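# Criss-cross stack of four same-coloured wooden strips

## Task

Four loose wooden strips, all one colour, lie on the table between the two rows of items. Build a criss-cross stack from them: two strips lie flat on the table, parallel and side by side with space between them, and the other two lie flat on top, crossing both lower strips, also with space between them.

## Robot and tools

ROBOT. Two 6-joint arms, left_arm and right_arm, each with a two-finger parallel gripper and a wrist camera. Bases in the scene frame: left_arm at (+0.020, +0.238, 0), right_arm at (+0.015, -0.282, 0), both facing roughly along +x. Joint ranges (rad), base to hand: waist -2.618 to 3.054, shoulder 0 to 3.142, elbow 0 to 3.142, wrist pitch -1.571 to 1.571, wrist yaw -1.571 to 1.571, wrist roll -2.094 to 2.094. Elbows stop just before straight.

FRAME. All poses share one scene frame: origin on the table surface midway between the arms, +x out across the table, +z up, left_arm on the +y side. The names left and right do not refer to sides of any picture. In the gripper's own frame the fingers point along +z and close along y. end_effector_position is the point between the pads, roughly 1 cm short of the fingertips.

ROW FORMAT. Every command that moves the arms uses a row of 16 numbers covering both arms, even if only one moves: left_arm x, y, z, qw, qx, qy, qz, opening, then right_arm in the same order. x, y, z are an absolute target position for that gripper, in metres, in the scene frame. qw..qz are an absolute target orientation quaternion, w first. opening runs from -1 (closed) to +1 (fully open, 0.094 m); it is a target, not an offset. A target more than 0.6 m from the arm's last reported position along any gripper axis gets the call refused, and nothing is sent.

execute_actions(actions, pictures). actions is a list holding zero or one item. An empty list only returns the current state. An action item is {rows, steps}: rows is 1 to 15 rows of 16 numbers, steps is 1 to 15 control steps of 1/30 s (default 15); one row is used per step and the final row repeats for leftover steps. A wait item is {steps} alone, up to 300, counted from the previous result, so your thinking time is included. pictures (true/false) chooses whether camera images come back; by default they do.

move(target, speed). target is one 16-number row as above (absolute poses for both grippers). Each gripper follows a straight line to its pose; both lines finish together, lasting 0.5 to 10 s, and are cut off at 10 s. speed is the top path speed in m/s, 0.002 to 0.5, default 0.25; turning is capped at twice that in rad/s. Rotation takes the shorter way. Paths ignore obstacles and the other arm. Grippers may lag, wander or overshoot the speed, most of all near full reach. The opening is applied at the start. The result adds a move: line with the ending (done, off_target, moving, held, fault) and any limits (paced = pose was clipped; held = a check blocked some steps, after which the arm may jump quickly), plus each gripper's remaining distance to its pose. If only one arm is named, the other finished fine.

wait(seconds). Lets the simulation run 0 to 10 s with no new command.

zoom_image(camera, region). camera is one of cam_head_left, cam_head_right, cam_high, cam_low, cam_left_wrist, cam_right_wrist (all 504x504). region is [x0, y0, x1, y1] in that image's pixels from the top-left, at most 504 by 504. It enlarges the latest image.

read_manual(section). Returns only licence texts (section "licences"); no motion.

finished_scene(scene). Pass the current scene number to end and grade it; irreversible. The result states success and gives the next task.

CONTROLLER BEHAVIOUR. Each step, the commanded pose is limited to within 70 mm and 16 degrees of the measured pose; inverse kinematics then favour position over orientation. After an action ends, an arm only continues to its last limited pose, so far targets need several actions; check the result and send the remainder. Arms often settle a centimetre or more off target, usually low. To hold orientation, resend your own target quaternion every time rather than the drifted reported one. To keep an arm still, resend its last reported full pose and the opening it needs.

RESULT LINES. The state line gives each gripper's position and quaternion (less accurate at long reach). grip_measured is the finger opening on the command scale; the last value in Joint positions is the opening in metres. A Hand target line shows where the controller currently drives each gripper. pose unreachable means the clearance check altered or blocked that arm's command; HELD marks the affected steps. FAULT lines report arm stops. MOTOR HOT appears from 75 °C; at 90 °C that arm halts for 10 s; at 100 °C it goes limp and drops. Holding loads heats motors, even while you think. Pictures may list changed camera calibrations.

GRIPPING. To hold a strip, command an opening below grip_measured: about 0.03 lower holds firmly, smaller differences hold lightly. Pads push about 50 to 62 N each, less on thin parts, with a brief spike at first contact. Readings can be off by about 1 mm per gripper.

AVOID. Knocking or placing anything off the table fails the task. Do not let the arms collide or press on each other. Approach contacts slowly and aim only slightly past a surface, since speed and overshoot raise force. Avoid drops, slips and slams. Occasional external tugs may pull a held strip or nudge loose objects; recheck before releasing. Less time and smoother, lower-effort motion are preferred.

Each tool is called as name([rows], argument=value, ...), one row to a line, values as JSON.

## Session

execute_actions(actions=[])

Scene clock: 0.00 s of 5550.00 s.
left_arm: end_effector_position=(+0.6201, +0.1327, +0.1961) grip_measured=+1.000 end_effector_quat_wxyz=(+0.336, -0.189, +0.890, -0.244) | right_arm: end_effector_position=(+0.4220, -0.1221, +0.1195) grip_measured=+1.000 end_effector_quat_wxyz=(+0.210, +0.595, +0.775, +0.019)
Joint positions: left_arm=[-0.1    2.211  2.09  -0.617  0.231 -0.631  0.094] | right_arm=[ 0.705  2.008  1.739 -1.095  0.374  1.792  0.094]
Joint velocities: left_arm=[-0.022 -0.002 -0.002 -0.081  0.037  0.051  0.   ] | right_arm=[-0.007  0.012 -0.002 -0.037  0.022  0.007  0.   ]
Hand target (left_arm): +0.621, +0.133, +0.211; +0.351, -0.184, +0.884, -0.247
Hand target (right_arm): +0.421, -0.125, +0.121; +0.213, +0.594, +0.776, +0.013
camera_calibration (this result's frames):
cam_left_wrist: T_world_to_cam=[[0.221263, -0.744528, 0.629858, -0.162993], [-0.963601, -0.266288, 0.0237373, 0.662889], [0.15005, -0.612184, -0.776348, 0.252318], [0, 0, 0, 1]] pos_world=[0.636965, 0.209631, 0.282814]
cam_right_wrist: T_world_to_cam=[[-0.940702, -0.15592, -0.30128, 0.412604], [-0.281076, 0.855499, 0.434877, 0.197205], [0.189939, 0.493772, -0.848595, 0.199682], [0, 0, 0, 1]] pos_world=[0.40564, -0.202973, 0.207998]

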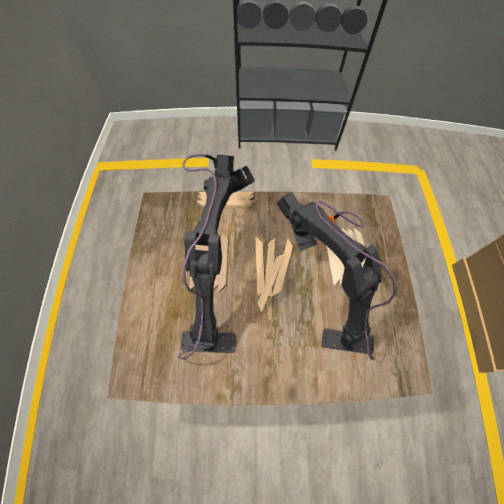

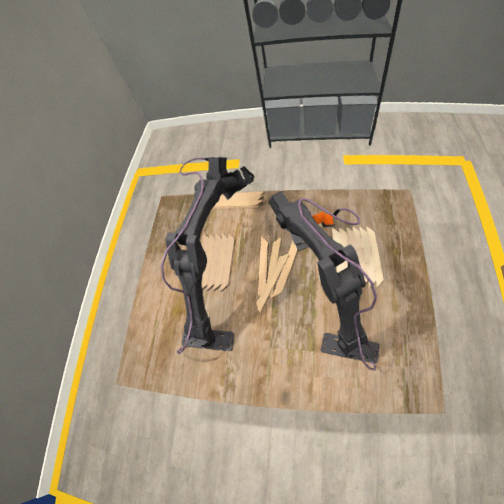

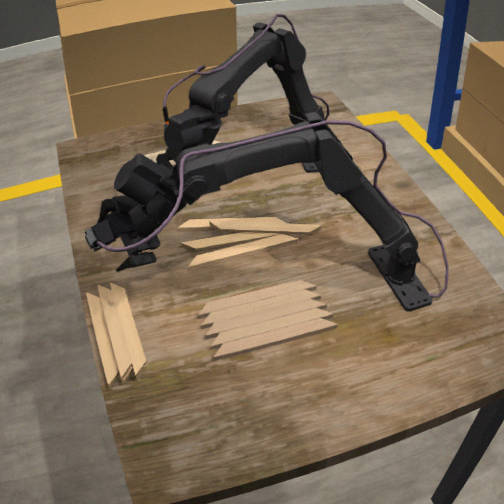

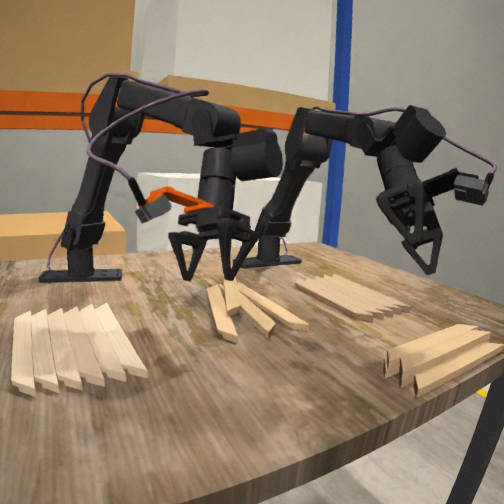

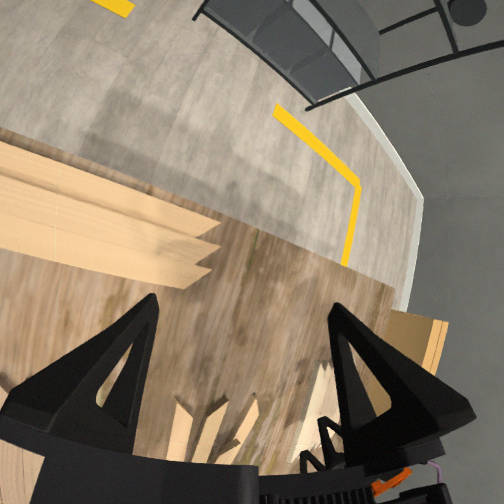

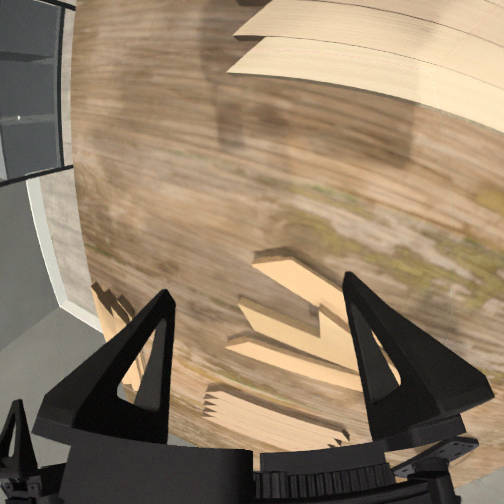

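zoom_image(camera="cam_head_left", region=[225, 225, 325, 320])

zoom_image(camera="cam_head_right", region=[225, 225, 325, 320])

zoom_image(camera="cam_low", region=[190, 265, 320, 350])

zoom_image(camera="cam_high", region=[165, 200, 335, 280])

Region (225, 225, 325, 320) of cam_head_left's 504x504 image, scaled by 5.040, with more detail than that image has; it fills the top 479 rows of this view, and the rest is white.

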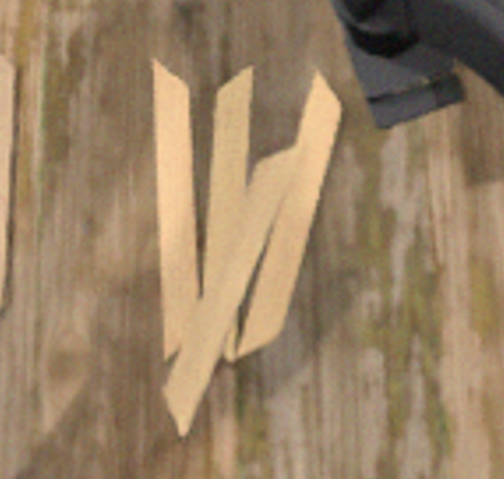

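Region (225, 225, 325, 320) of cam_head_right's 504x504 image, scaled by 5.040, with more detail than that image has; it fills the top 479 rows of this view, and the rest is white.

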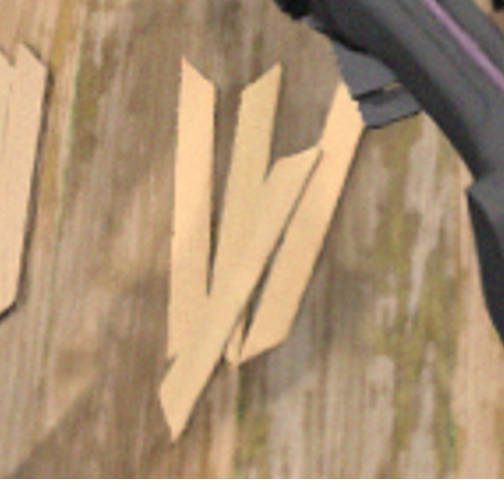

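Region (190, 265, 320, 350) of cam_low's 504x504 image, scaled by 3.877, with more detail than that image has; it fills the top 330 rows of this view, and the rest is white.

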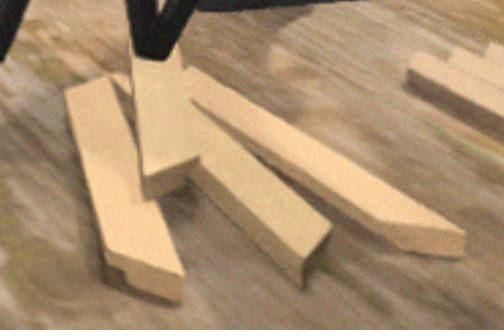

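Region (165, 200, 335, 280) of cam_high's 504x504 image, scaled by 2.965, with more detail than that image has; it fills the top 237 rows of this view, and the rest is white.

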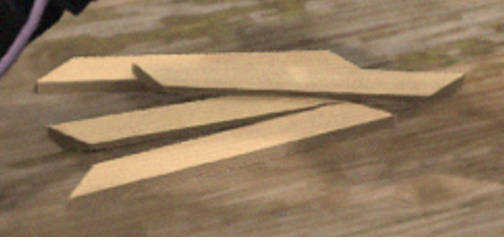

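move(target=[0.175,0.035,0.09,0,0.198,0.98,0,0.3, 0.30,-0.19,0.14,0,0.156,0.988,0,0.2], speed=0.3)

Scene clock: 47.23 s of 5550.00 s.
left_arm: end_effector_position=(+0.1804, +0.0155, +0.0774) grip_measured=+0.302 end_effector_quat_wxyz=(-0.011, +0.202, +0.979, -0.020) | right_arm: end_effector_position=(+0.3085, -0.1826, +0.1391) grip_measured=+0.202 end_effector_quat_wxyz=(+0.009, +0.157, +0.988, -0.001)
Joint positions: left_arm=[-0.911  1.597  1.129 -1.094  0.045 -0.512  0.061] | right_arm=[ 0.513  1.699  1.487 -1.343  0.01   0.644  0.056]
Joint velocities: left_arm=[-0.002  0.002 -0.002 -0.051  0.037 -0.007 -0.   ] | right_arm=[-0.012 -0.007 -0.007 -0.095 -0.022 -0.022 -0.001]
Hand target (left_arm): +0.178, +0.021, +0.081; -0.006, +0.200, +0.980, -0.018
Hand target (right_arm): +0.299, -0.188, +0.139; -0.001, +0.156, +0.988, -0.003
Off the commanded pose (left_arm): 0.024 m, 3 deg.
Off the commanded pose (right_arm): 0.011 m, 1 deg.
After step 90, 41.70 s passed at rest.
move: off_target (left_arm, right_arm)
camera_calibration (this result's frames):
cam_left_wrist: T_world_to_cam=[[-0.299298, -0.951271, 0.0741909, 0.0619302], [-0.738662, 0.280219, 0.61307, 0.116216], [-0.603986, 0.128688, -0.786537, 0.279702], [0, 0, 0, 1]] pos_world=[0.273316, -0.00964804, 0.144152]
cam_right_wrist: T_world_to_cam=[[-0.437442, -0.899131, 0.0144253, -0.0325232], [-0.663752, 0.333666, 0.669402, 0.19862], [-0.606694, 0.28325, -0.74276, 0.460332], [0, 0, 0, 1]] pos_world=[0.396888, -0.225904, 0.209429]

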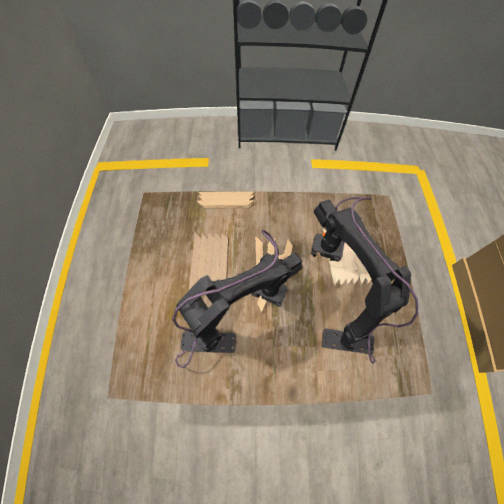

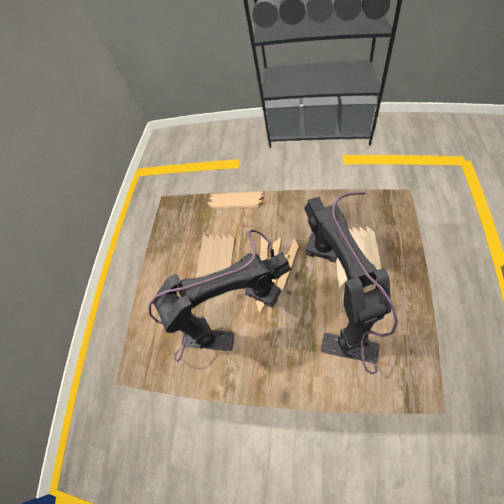

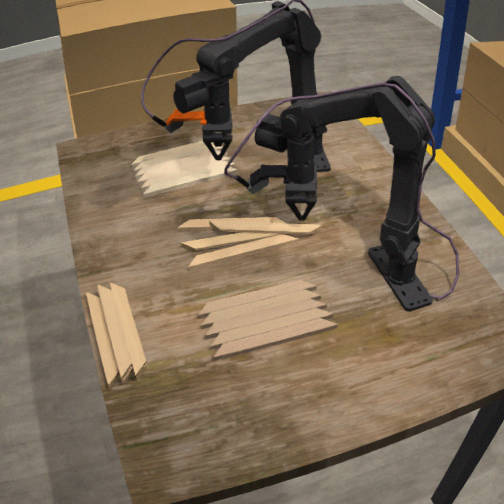

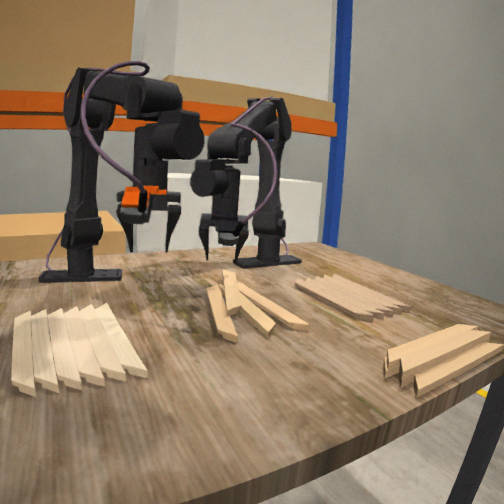

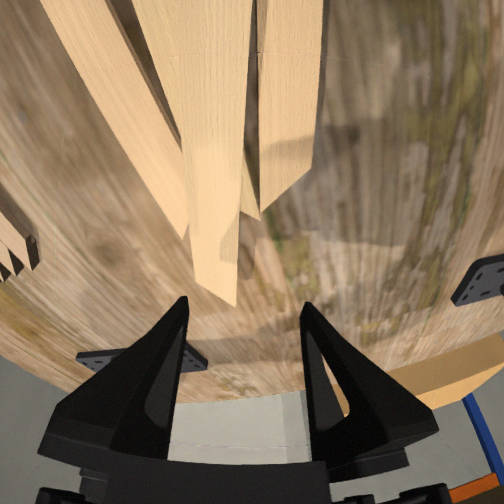

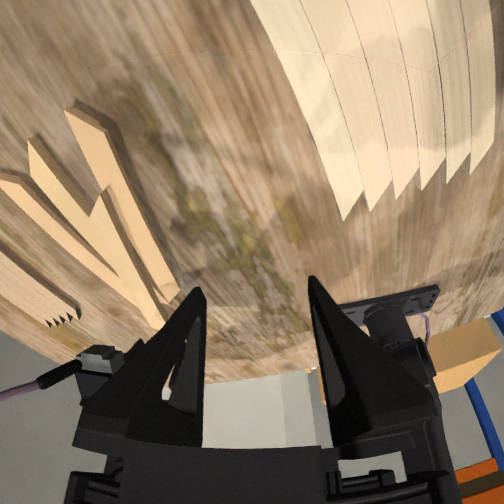

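move(target=[0.268,0.0,0.06,0,0.184,0.983,0,0.1, 0.30,-0.19,0.14,0,0.156,0.988,0,0.2], speed=0.12)

Scene clock: 62.20 s of 5550.00 s.
left_arm: end_effector_position=(+0.2582, +0.0074, +0.0546) grip_measured=+0.102 end_effector_quat_wxyz=(-0.013, +0.183, +0.983, +0.005) | right_arm: end_effector_position=(+0.3090, -0.1848, +0.1391) grip_measured=+0.202 end_effector_quat_wxyz=(+0.008, +0.155, +0.988, +0.001)
Joint positions: left_arm=[-0.76   1.864  1.35  -1.084  0.006 -0.401  0.052] | right_arm=[ 0.503  1.699  1.487 -1.343  0.006  0.63   0.056]
Joint velocities: left_arm=[-0.012  0.007 -0.017 -0.051  0.022  0.037  0.001] | right_arm=[-0.012  0.012  0.012  0.037  0.022 -0.037  0.   ]
Hand target (left_arm): +0.269, +0.002, +0.061; +0.002, +0.184, +0.983, +0.003
Hand target (right_arm): +0.300, -0.190, +0.140; -0.000, +0.156, +0.988, -0.000
Off the commanded pose (left_arm): 0.013 m, 2 deg.
Off the commanded pose (right_arm): 0.010 m, 1 deg.
After step 90, 10.83 s passed at rest.
move: off_target (left_arm)
camera_calibration (this result's frames):
cam_left_wrist: T_world_to_cam=[[-0.261891, -0.9648, 0.0239392, 0.0724466], [-0.751794, 0.2195, 0.621792, 0.193279], [-0.60516, 0.144844, -0.782817, 0.309825], [0, 0, 0, 1]] pos_world=[0.351773, -0.0174046, 0.120623]
cam_right_wrist: T_world_to_cam=[[-0.433574, -0.901039, 0.0119289, -0.0354663], [-0.663673, 0.328253, 0.672152, 0.198308], [-0.609551, 0.283511, -0.740317, 0.461864], [0, 0, 0, 1]] pos_world=[0.397764, -0.227995, 0.209056]

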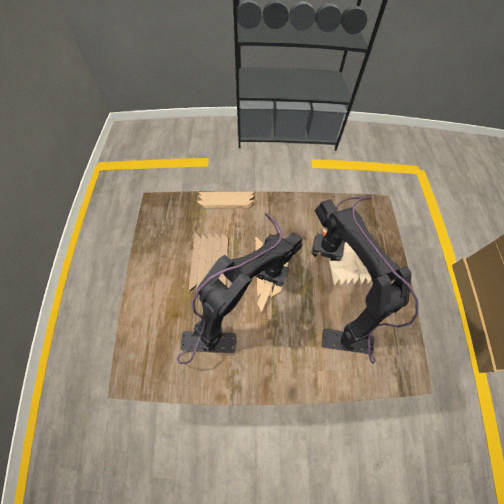

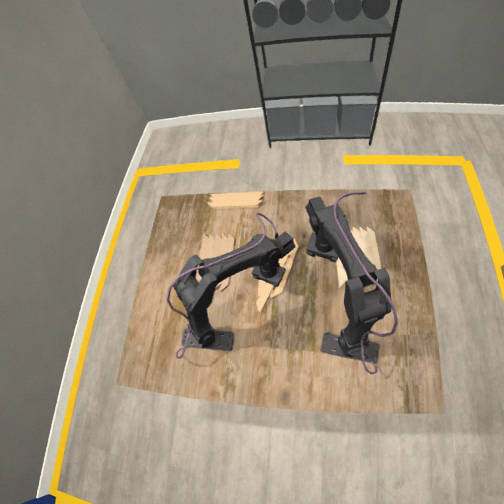

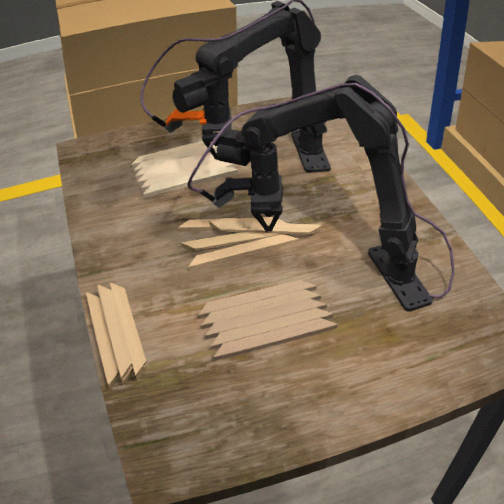

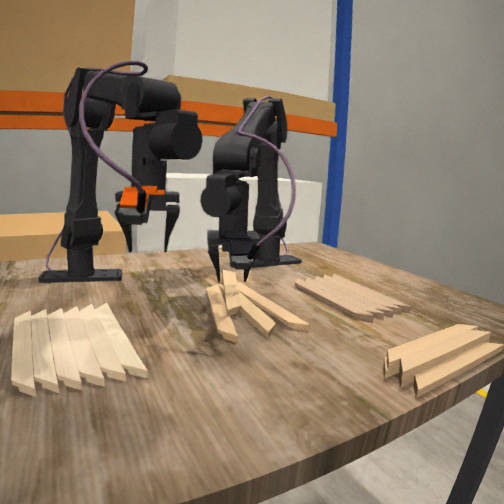

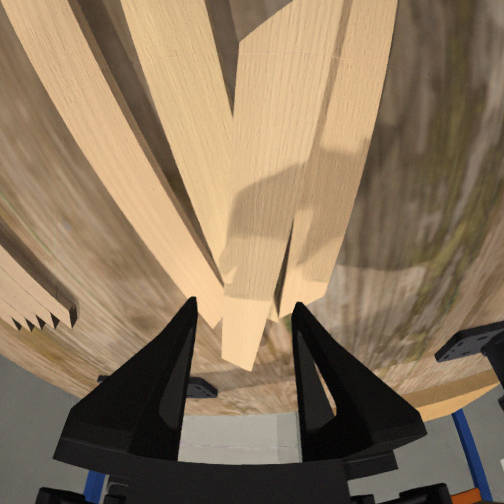

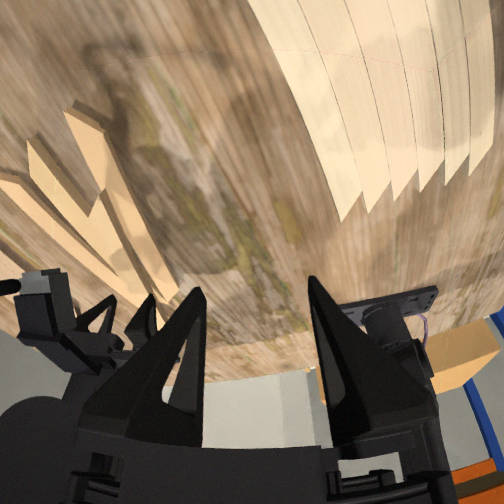

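move(target=[0.262,0.002,0.029,0,0.184,0.983,0,0.1, 0.30,-0.19,0.14,0,0.156,0.988,0,0.2], speed=0.04)

Scene clock: 70.27 s of 5550.00 s.
left_arm: end_effector_position=(+0.2654, +0.0006, +0.0361) grip_measured=+0.102 end_effector_quat_wxyz=(+0.003, +0.183, +0.983, -0.006) | right_arm: end_effector_position=(+0.3090, -0.1847, +0.1391) grip_measured=+0.202 end_effector_quat_wxyz=(+0.008, +0.154, +0.988, +0.001)
Joint positions: left_arm=[-0.76   1.886  1.302 -0.975  0.006 -0.399  0.052] | right_arm=[ 0.503  1.699  1.487 -1.343  0.006  0.63   0.056]
Joint velocities: left_arm=[-0.002 -0.012 -0.012  0.037 -0.037 -0.007  0.   ] | right_arm=[ 0.002  0.002 -0.007  0.007  0.022  0.022  0.   ]
Hand target (left_arm): +0.263, +0.002, +0.029; -0.000, +0.184, +0.983, +0.000
Hand target (right_arm): +0.300, -0.190, +0.140; -0.000, +0.156, +0.988, -0.000
Off the commanded pose (left_arm): 0.008 m, 1 deg.
Off the commanded pose (right_arm): 0.010 m, 1 deg.
After step 90, 3.97 s passed at rest.
move: done
camera_calibration (this result's frames):
cam_left_wrist: T_world_to_cam=[[-0.263957, -0.963589, 0.0426944, 0.0680394], [-0.769036, 0.236967, 0.593659, 0.217235], [-0.582161, 0.123867, -0.803583, 0.29537], [0, 0, 0, 1]] pos_world=[0.356974, -0.0225021, 0.105486]
cam_right_wrist: T_world_to_cam=[[-0.433223, -0.901211, 0.0116602, -0.03552], [-0.663719, 0.327757, 0.672348, 0.198168], [-0.60975, 0.283538, -0.740143, 0.461874], [0, 0, 0, 1]] pos_world=[0.397767, -0.227921, 0.209029]

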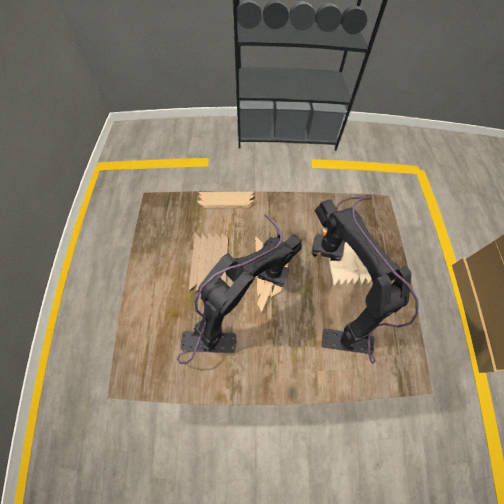

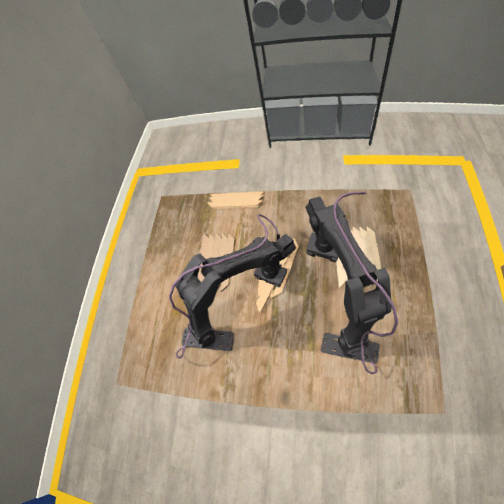

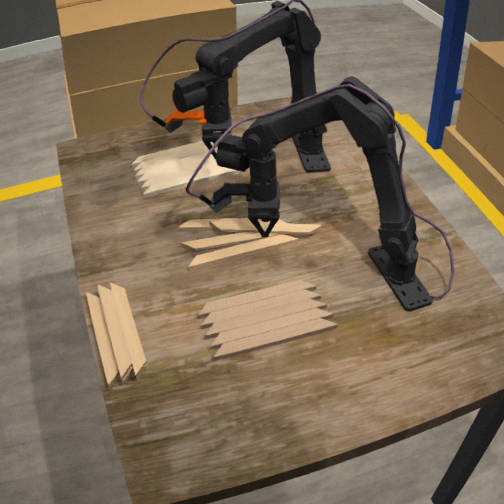

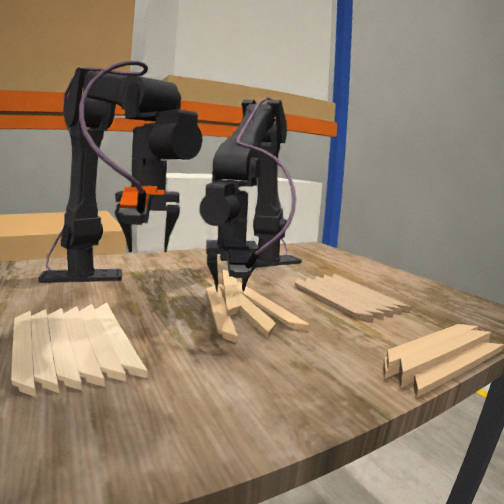

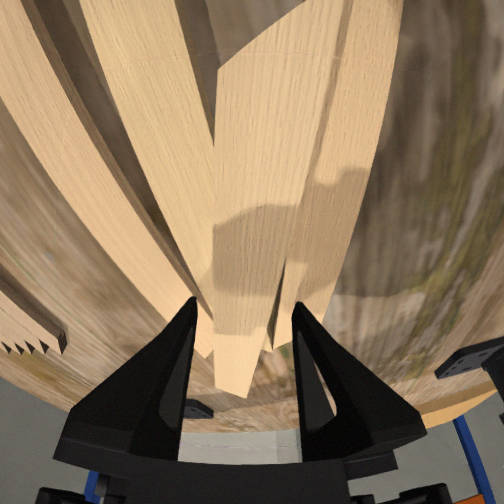

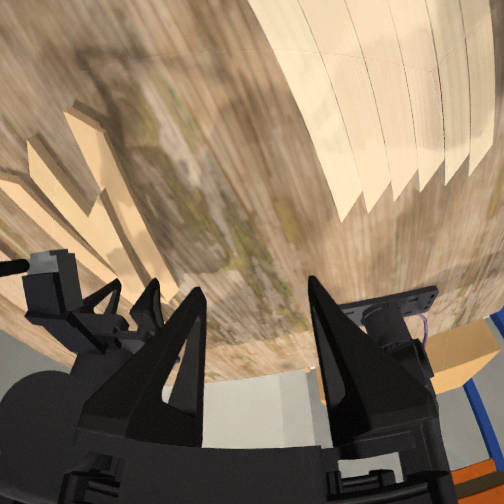

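zoom_image(camera="cam_low", region=[190, 255, 290, 325])

zoom_image(camera="cam_high", region=[200, 195, 320, 265])

Region (190, 255, 290, 325) of cam_low's 504x504 image, scaled by 5.040, with more detail than that image has; it fills the top 353 rows of this view, and the rest is white.

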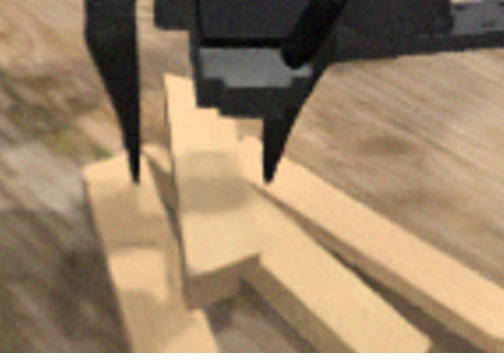

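Region (200, 195, 320, 265) of cam_high's 504x504 image, scaled by 4.200, with more detail than that image has; it fills the top 294 rows of this view, and the rest is white.

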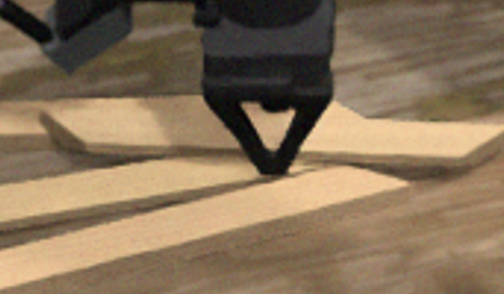

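move(target=[0.263,0.002,0.023,0,0.184,0.983,0,0.1, 0.30,-0.19,0.14,0,0.156,0.988,0,0.2], speed=0.02)

Scene clock: 76.27 s of 5550.00 s.
left_arm: end_effector_position=(+0.2694, -0.0033, +0.0363) grip_measured=+0.102 end_effector_quat_wxyz=(+0.013, +0.183, +0.983, -0.012) | right_arm: end_effector_position=(+0.3090, -0.1847, +0.1391) grip_measured=+0.202 end_effector_quat_wxyz=(+0.008, +0.154, +0.988, +0.001)
Joint positions: left_arm=[-0.76   1.886  1.302 -0.953  0.006 -0.399  0.052] | right_arm=[ 0.503  1.699  1.487 -1.343  0.006  0.63   0.056]
Joint velocities: left_arm=[-0.002  0.002 -0.002  0.051  0.095  0.022  0.   ] | right_arm=[-0.002 -0.007 -0.007 -0.066 -0.007  0.022 -0.   ]
Hand target (left_arm): +0.263, +0.002, +0.023; -0.000, +0.184, +0.983, -0.000
Hand target (right_arm): +0.300, -0.190, +0.140; -0.000, +0.156, +0.988, -0.000
Off the commanded pose (left_arm): 0.016 m, 2 deg.
Off the commanded pose (right_arm): 0.010 m, 1 deg.
After step 90, 2.10 s passed at rest.
move: off_target (left_arm)
camera_calibration (this result's frames):
cam_left_wrist: T_world_to_cam=[[-0.264736, -0.962837, 0.0534781, 0.065172], [-0.778514, 0.246123, 0.577356, 0.224352], [-0.569062, 0.111213, -0.814739, 0.295127], [0, 0, 0, 1]] pos_world=[0.35986, -0.0252902, 0.107435]
cam_right_wrist: T_world_to_cam=[[-0.433223, -0.901211, 0.0116602, -0.03552], [-0.663719, 0.327757, 0.672348, 0.198168], [-0.60975, 0.283538, -0.740143, 0.461874], [0, 0, 0, 1]] pos_world=[0.397767, -0.227921, 0.209029]

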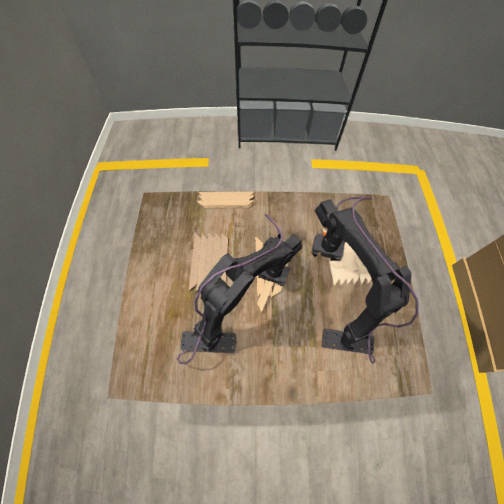

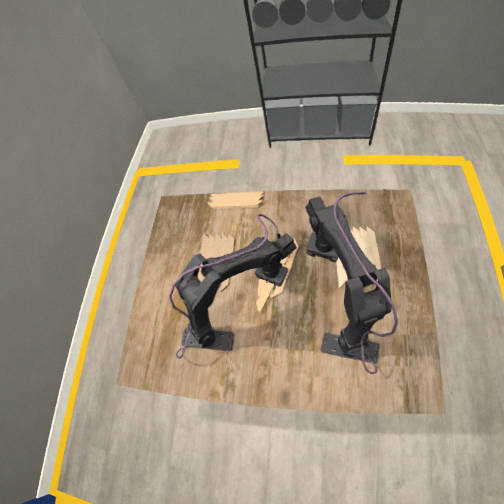

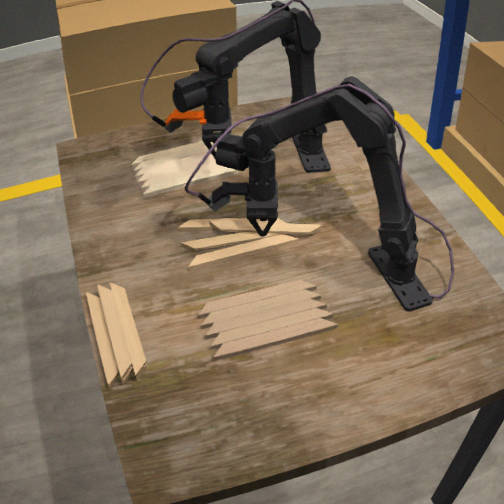

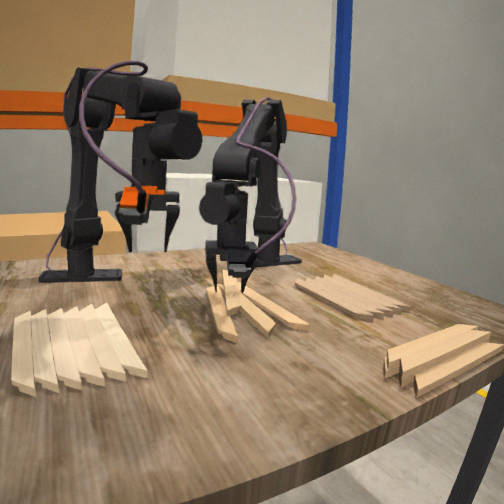

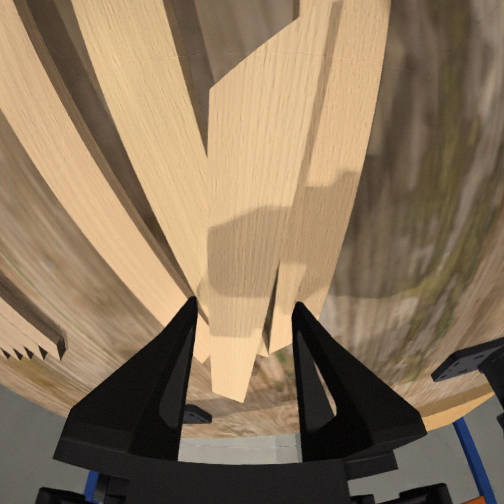

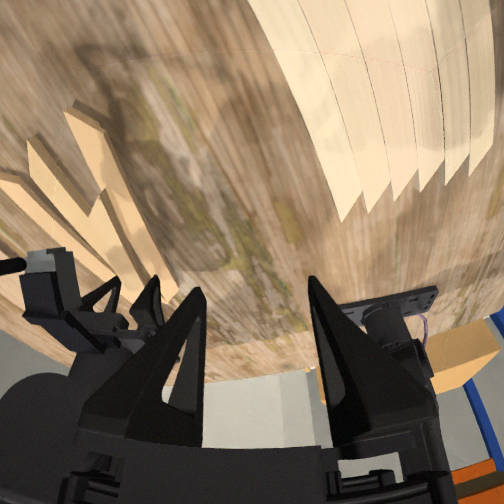

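move(target=[0.259,0.007,0.027,0,0.184,0.983,0,0.1, 0.30,-0.19,0.14,0,0.156,0.988,0,0.2], speed=0.02)

Scene clock: 81.43 s of 5550.00 s.
left_arm: end_effector_position=(+0.2652, +0.0008, +0.0315) grip_measured=+0.102 end_effector_quat_wxyz=(+0.006, +0.183, +0.983, -0.007) | right_arm: end_effector_position=(+0.3090, -0.1847, +0.1391) grip_measured=+0.202 end_effector_quat_wxyz=(+0.008, +0.154, +0.988, +0.001)
Joint positions: left_arm=[-0.76   1.886  1.282 -0.949  0.006 -0.4    0.052] | right_arm=[ 0.503  1.699  1.487 -1.343  0.006  0.63   0.056]
Joint velocities: left_arm=[-0.002 -0.022 -0.002 -0.037 -0.037  0.022 -0.001] | right_arm=[-0.022 -0.007  0.012 -0.11   0.022  0.037 -0.   ]
Hand target (left_arm): +0.259, +0.007, +0.027; -0.000, +0.184, +0.983, +0.000
Hand target (right_arm): +0.300, -0.190, +0.140; -0.000, +0.156, +0.988, -0.000
Off the commanded pose (left_arm): 0.010 m, 1 deg.
Off the commanded pose (right_arm): 0.010 m, 1 deg.
After step 90, 1.03 s passed at rest.
move: done
camera_calibration (this result's frames):
cam_left_wrist: T_world_to_cam=[[-0.263783, -0.963502, 0.045626, 0.0682044], [-0.77172, 0.239182, 0.589271, 0.220702], [-0.578677, 0.120229, -0.806646, 0.290681], [0, 0, 0, 1]] pos_world=[0.356522, -0.0220214, 0.101312]
cam_right_wrist: T_world_to_cam=[[-0.433223, -0.901211, 0.0116602, -0.03552], [-0.663719, 0.327757, 0.672348, 0.198168], [-0.60975, 0.283538, -0.740143, 0.461874], [0, 0, 0, 1]] pos_world=[0.397767, -0.227921, 0.209029]

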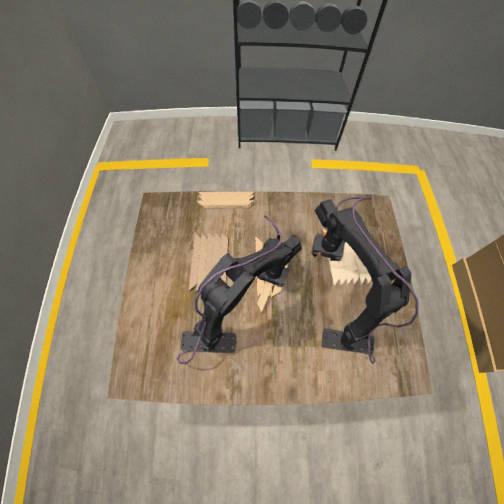

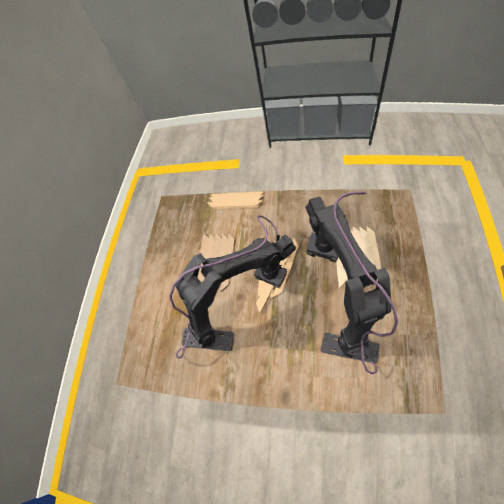

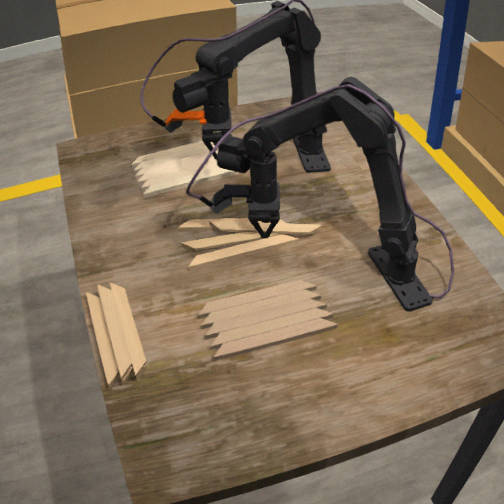

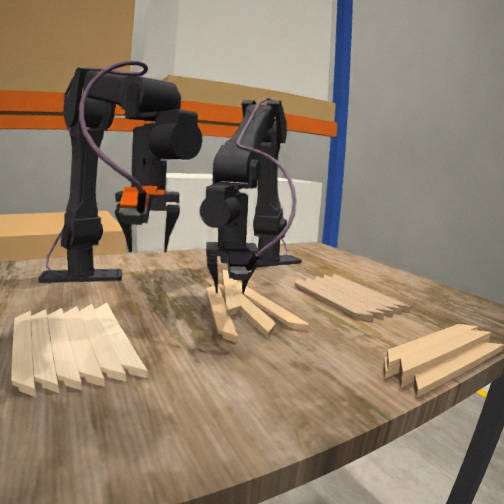

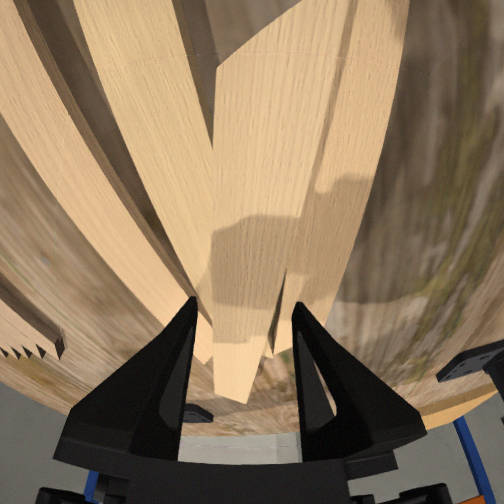

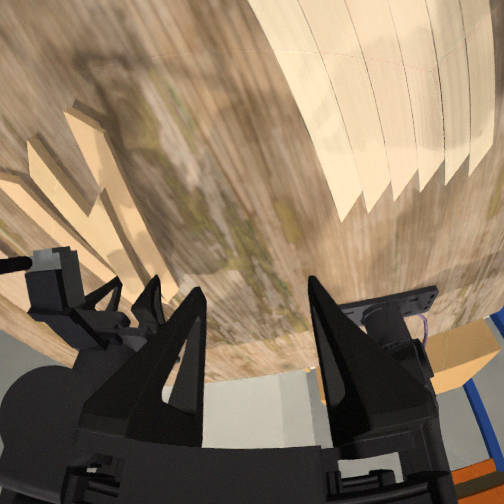

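move(target=[0.257,0.009,0.0235,0,0.184,0.983,0,0.1, 0.30,-0.19,0.14,0,0.156,0.988,0,0.2], speed=0.02)

Scene clock: 87.30 s of 5550.00 s.
left_arm: end_effector_position=(+0.2650, +0.0009, +0.0308) grip_measured=+0.102 end_effector_quat_wxyz=(+0.006, +0.183, +0.983, -0.008) | right_arm: end_effector_position=(+0.3090, -0.1847, +0.1391) grip_measured=+0.202 end_effector_quat_wxyz=(+0.008, +0.154, +0.988, +0.001)
Joint positions: left_arm=[-0.76   1.886  1.279 -0.946  0.006 -0.4    0.052] | right_arm=[ 0.503  1.699  1.487 -1.343  0.006  0.63   0.056]
Joint velocities: left_arm=[ 0.002 -0.017  0.027 -0.022  0.037 -0.051  0.   ] | right_arm=[ 0.002 -0.017 -0.007 -0.022  0.037 -0.007 -0.   ]
Hand target (left_arm): +0.257, +0.009, +0.023; -0.001, +0.184, +0.983, +0.000
Hand target (right_arm): +0.300, -0.190, +0.140; -0.000, +0.156, +0.988, -0.000
Off the commanded pose (left_arm): 0.013 m, 1 deg.
Off the commanded pose (right_arm): 0.010 m, 1 deg.
After step 90, 1.93 s passed at rest.
move: off_target (left_arm)
camera_calibration (this result's frames):
cam_left_wrist: T_world_to_cam=[[-0.263778, -0.963488, 0.0459602, 0.0682977], [-0.771562, 0.239349, 0.58941, 0.220856], [-0.57889, 0.120012, -0.806525, 0.289996], [0, 0, 0, 1]] pos_world=[0.356295, -0.0218607, 0.100575]
cam_right_wrist: T_world_to_cam=[[-0.433223, -0.901211, 0.0116602, -0.03552], [-0.663719, 0.327757, 0.672348, 0.198168], [-0.60975, 0.283538, -0.740143, 0.461874], [0, 0, 0, 1]] pos_world=[0.397767, -0.227921, 0.209029]

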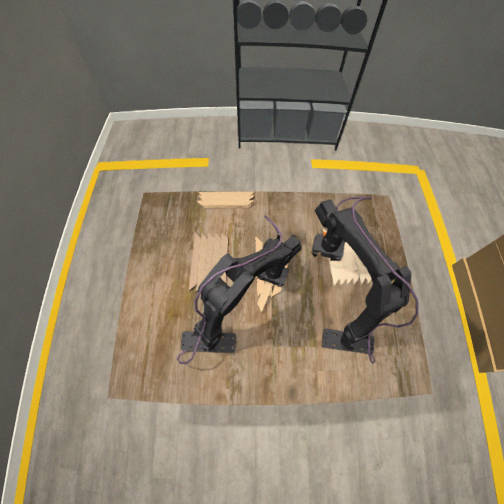

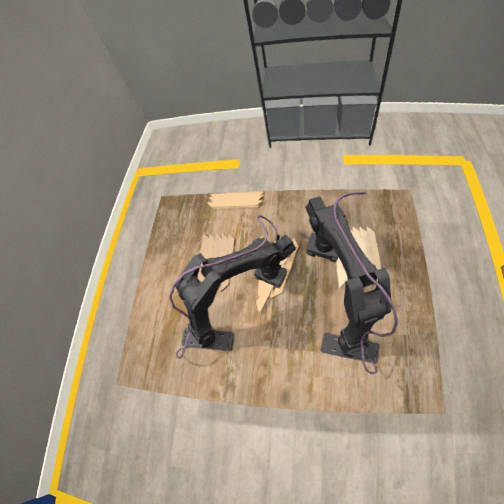

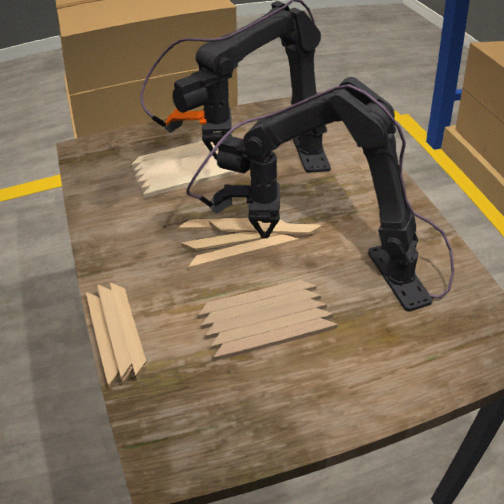

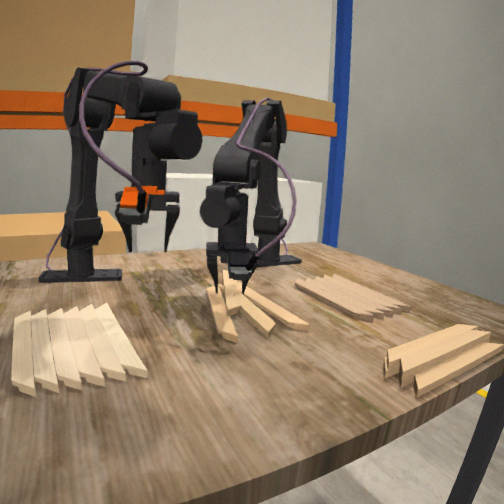

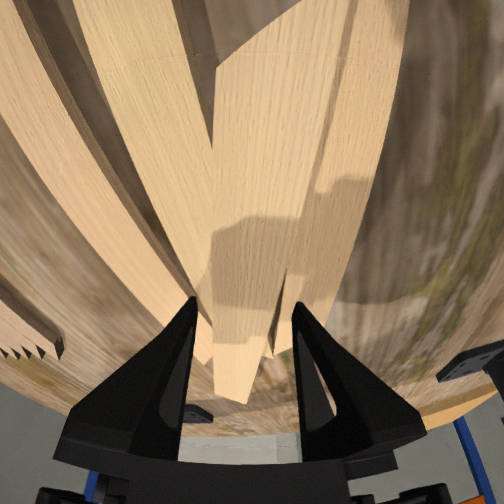

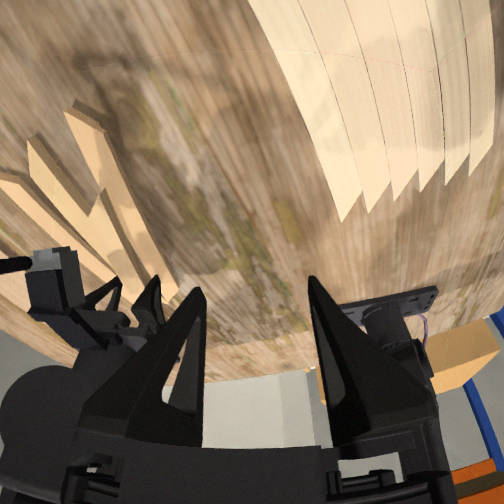

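execute_actions([
  {"rows": [[0.265,0.001,0.032,0,0.184,0.983,0,0.0, 0.30,-0.19,0.14,0,0.156,0.988,0,0.2],[0.265,0.001,0.032,0,0.184,0.983,0,-0.1, 0.30,-0.19,0.14,0,0.156,0.988,0,0.2],[0.265,0.001,0.032,0,0.184,0.983,0,-0.2, 0.30,-0.19,0.14,0,0.156,0.988,0,0.2],[0.265,0.001,0.032,0,0.184,0.983,0,-0.28, 0.30,-0.19,0.14,0,0.156,0.988,0,0.2],[0.265,0.001,0.032,0,0.184,0.983,0,-0.34, 0.30,-0.19,0.14,0,0.156,0.988,0,0.2],[0.265,0.001,0.032,0,0.184,0.983,0,-0.39, 0.30,-0.19,0.14,0,0.156,0.988,0,0.2],[0.265,0.001,0.032,0,0.184,0.983,0,-0.43, 0.30,-0.19,0.14,0,0.156,0.988,0,0.2],[0.265,0.001,0.032,0,0.184,0.983,0,-0.46, 0.30,-0.19,0.14,0,0.156,0.988,0,0.2],[0.265,0.001,0.032,0,0.184,0.983,0,-0.49, 0.30,-0.19,0.14,0,0.156,0.988,0,0.2],[0.265,0.001,0.032,0,0.184,0.983,0,-0.52, 0.30,-0.19,0.14,0,0.156,0.988,0,0.2]], "steps": 15},
])

Scene clock: 96.80 s of 5550.00 s.
left_arm: end_effector_position=(+0.2641, +0.0029, +0.0307) grip_measured=-0.430 end_effector_quat_wxyz=(+0.004, +0.183, +0.983, -0.003) | right_arm: end_effector_position=(+0.3090, -0.1847, +0.1391) grip_measured=+0.202 end_effector_quat_wxyz=(+0.008, +0.154, +0.988, +0.001)
Joint positions: left_arm=[-0.76   1.886  1.279 -0.954  0.001 -0.4    0.027] | right_arm=[ 0.503  1.699  1.487 -1.343  0.006  0.63   0.056]
Joint velocities: left_arm=[ 0.022 -0.002 -0.012  0.037  0.022 -0.022 -0.002] | right_arm=[ 0.002  0.002  0.007 -0.037 -0.051  0.022 -0.   ]
Hand target (left_arm): +0.265, +0.001, +0.032; +0.000, +0.184, +0.983, -0.000
Hand target (right_arm): +0.300, -0.190, +0.140; -0.000, +0.156, +0.988, -0.000
Off the commanded pose (left_arm): 0.002 m, 1 deg.
Off the commanded pose (right_arm): 0.010 m, 1 deg.
Steps of this call (steps 1 to 90: nothing new was sent; then 6.00 s passed at rest; steps 91 to 105: all 15 steps of this action). Readings (end_effector_position):
91: left_arm (+0.2645, +0.0004, +0.0308) | right_arm (+0.3090, -0.1847, +0.1391)
92: left_arm (+0.2642, +0.0001, +0.0308) | right_arm (+0.3090, -0.1847, +0.1391)
94: left_arm (+0.2636, +0.0008, +0.0307) | right_arm (+0.3090, -0.1847, +0.1391)
98: left_arm (+0.2641, +0.0028, +0.0307) | right_arm (+0.3090, -0.1847, +0.1391)
105: the state above
camera_calibration (this result's frames):
cam_left_wrist: T_world_to_cam=[[-0.263989, -0.963799, 0.037436, 0.0702935], [-0.770277, 0.234024, 0.593217, 0.219295], [-0.580503, 0.127767, -0.804172, 0.289568], [0, 0, 0, 1]] pos_world=[0.35557, -0.0205688, 0.100142]
cam_right_wrist: T_world_to_cam=[[-0.433223, -0.901211, 0.0116602, -0.03552], [-0.663719, 0.327757, 0.672348, 0.198168], [-0.60975, 0.283538, -0.740143, 0.461874], [0, 0, 0, 1]] pos_world=[0.397767, -0.227921, 0.209029]

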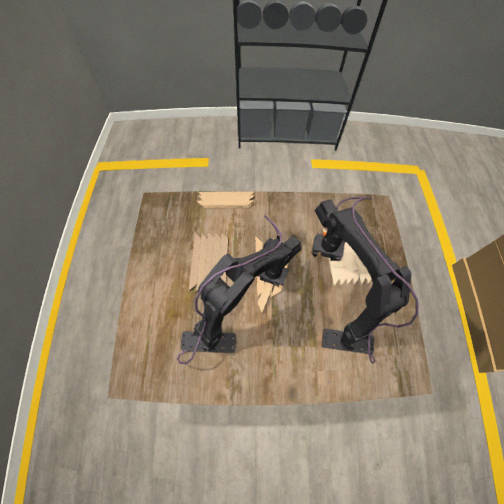

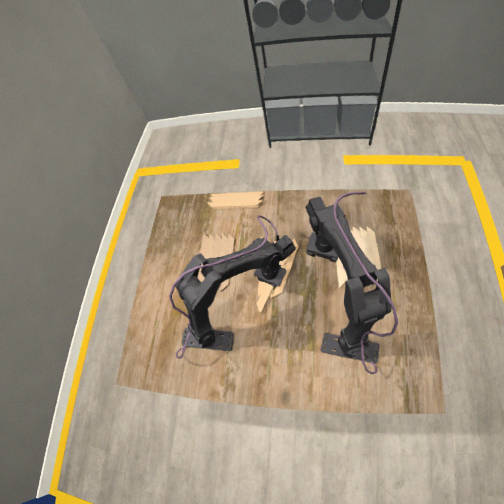

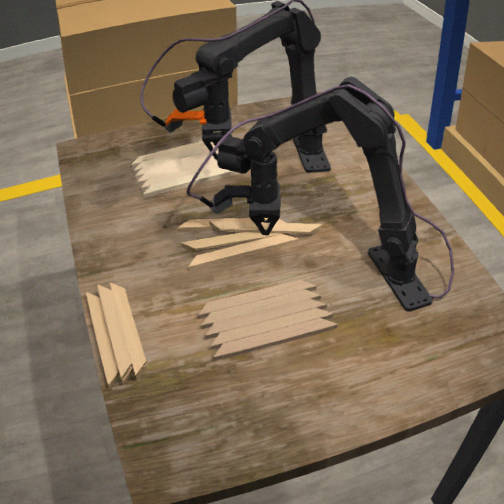

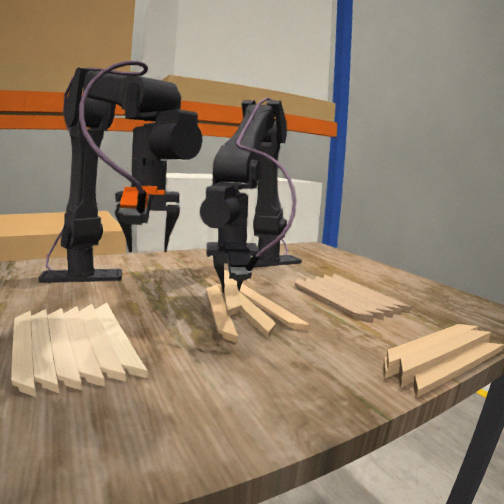

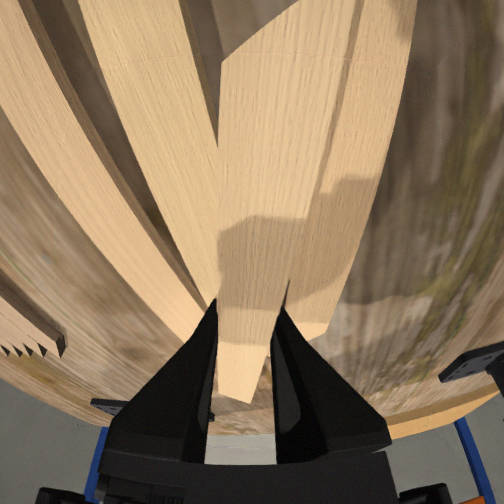

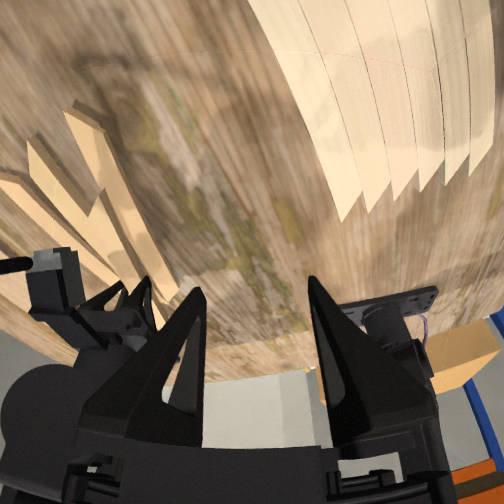

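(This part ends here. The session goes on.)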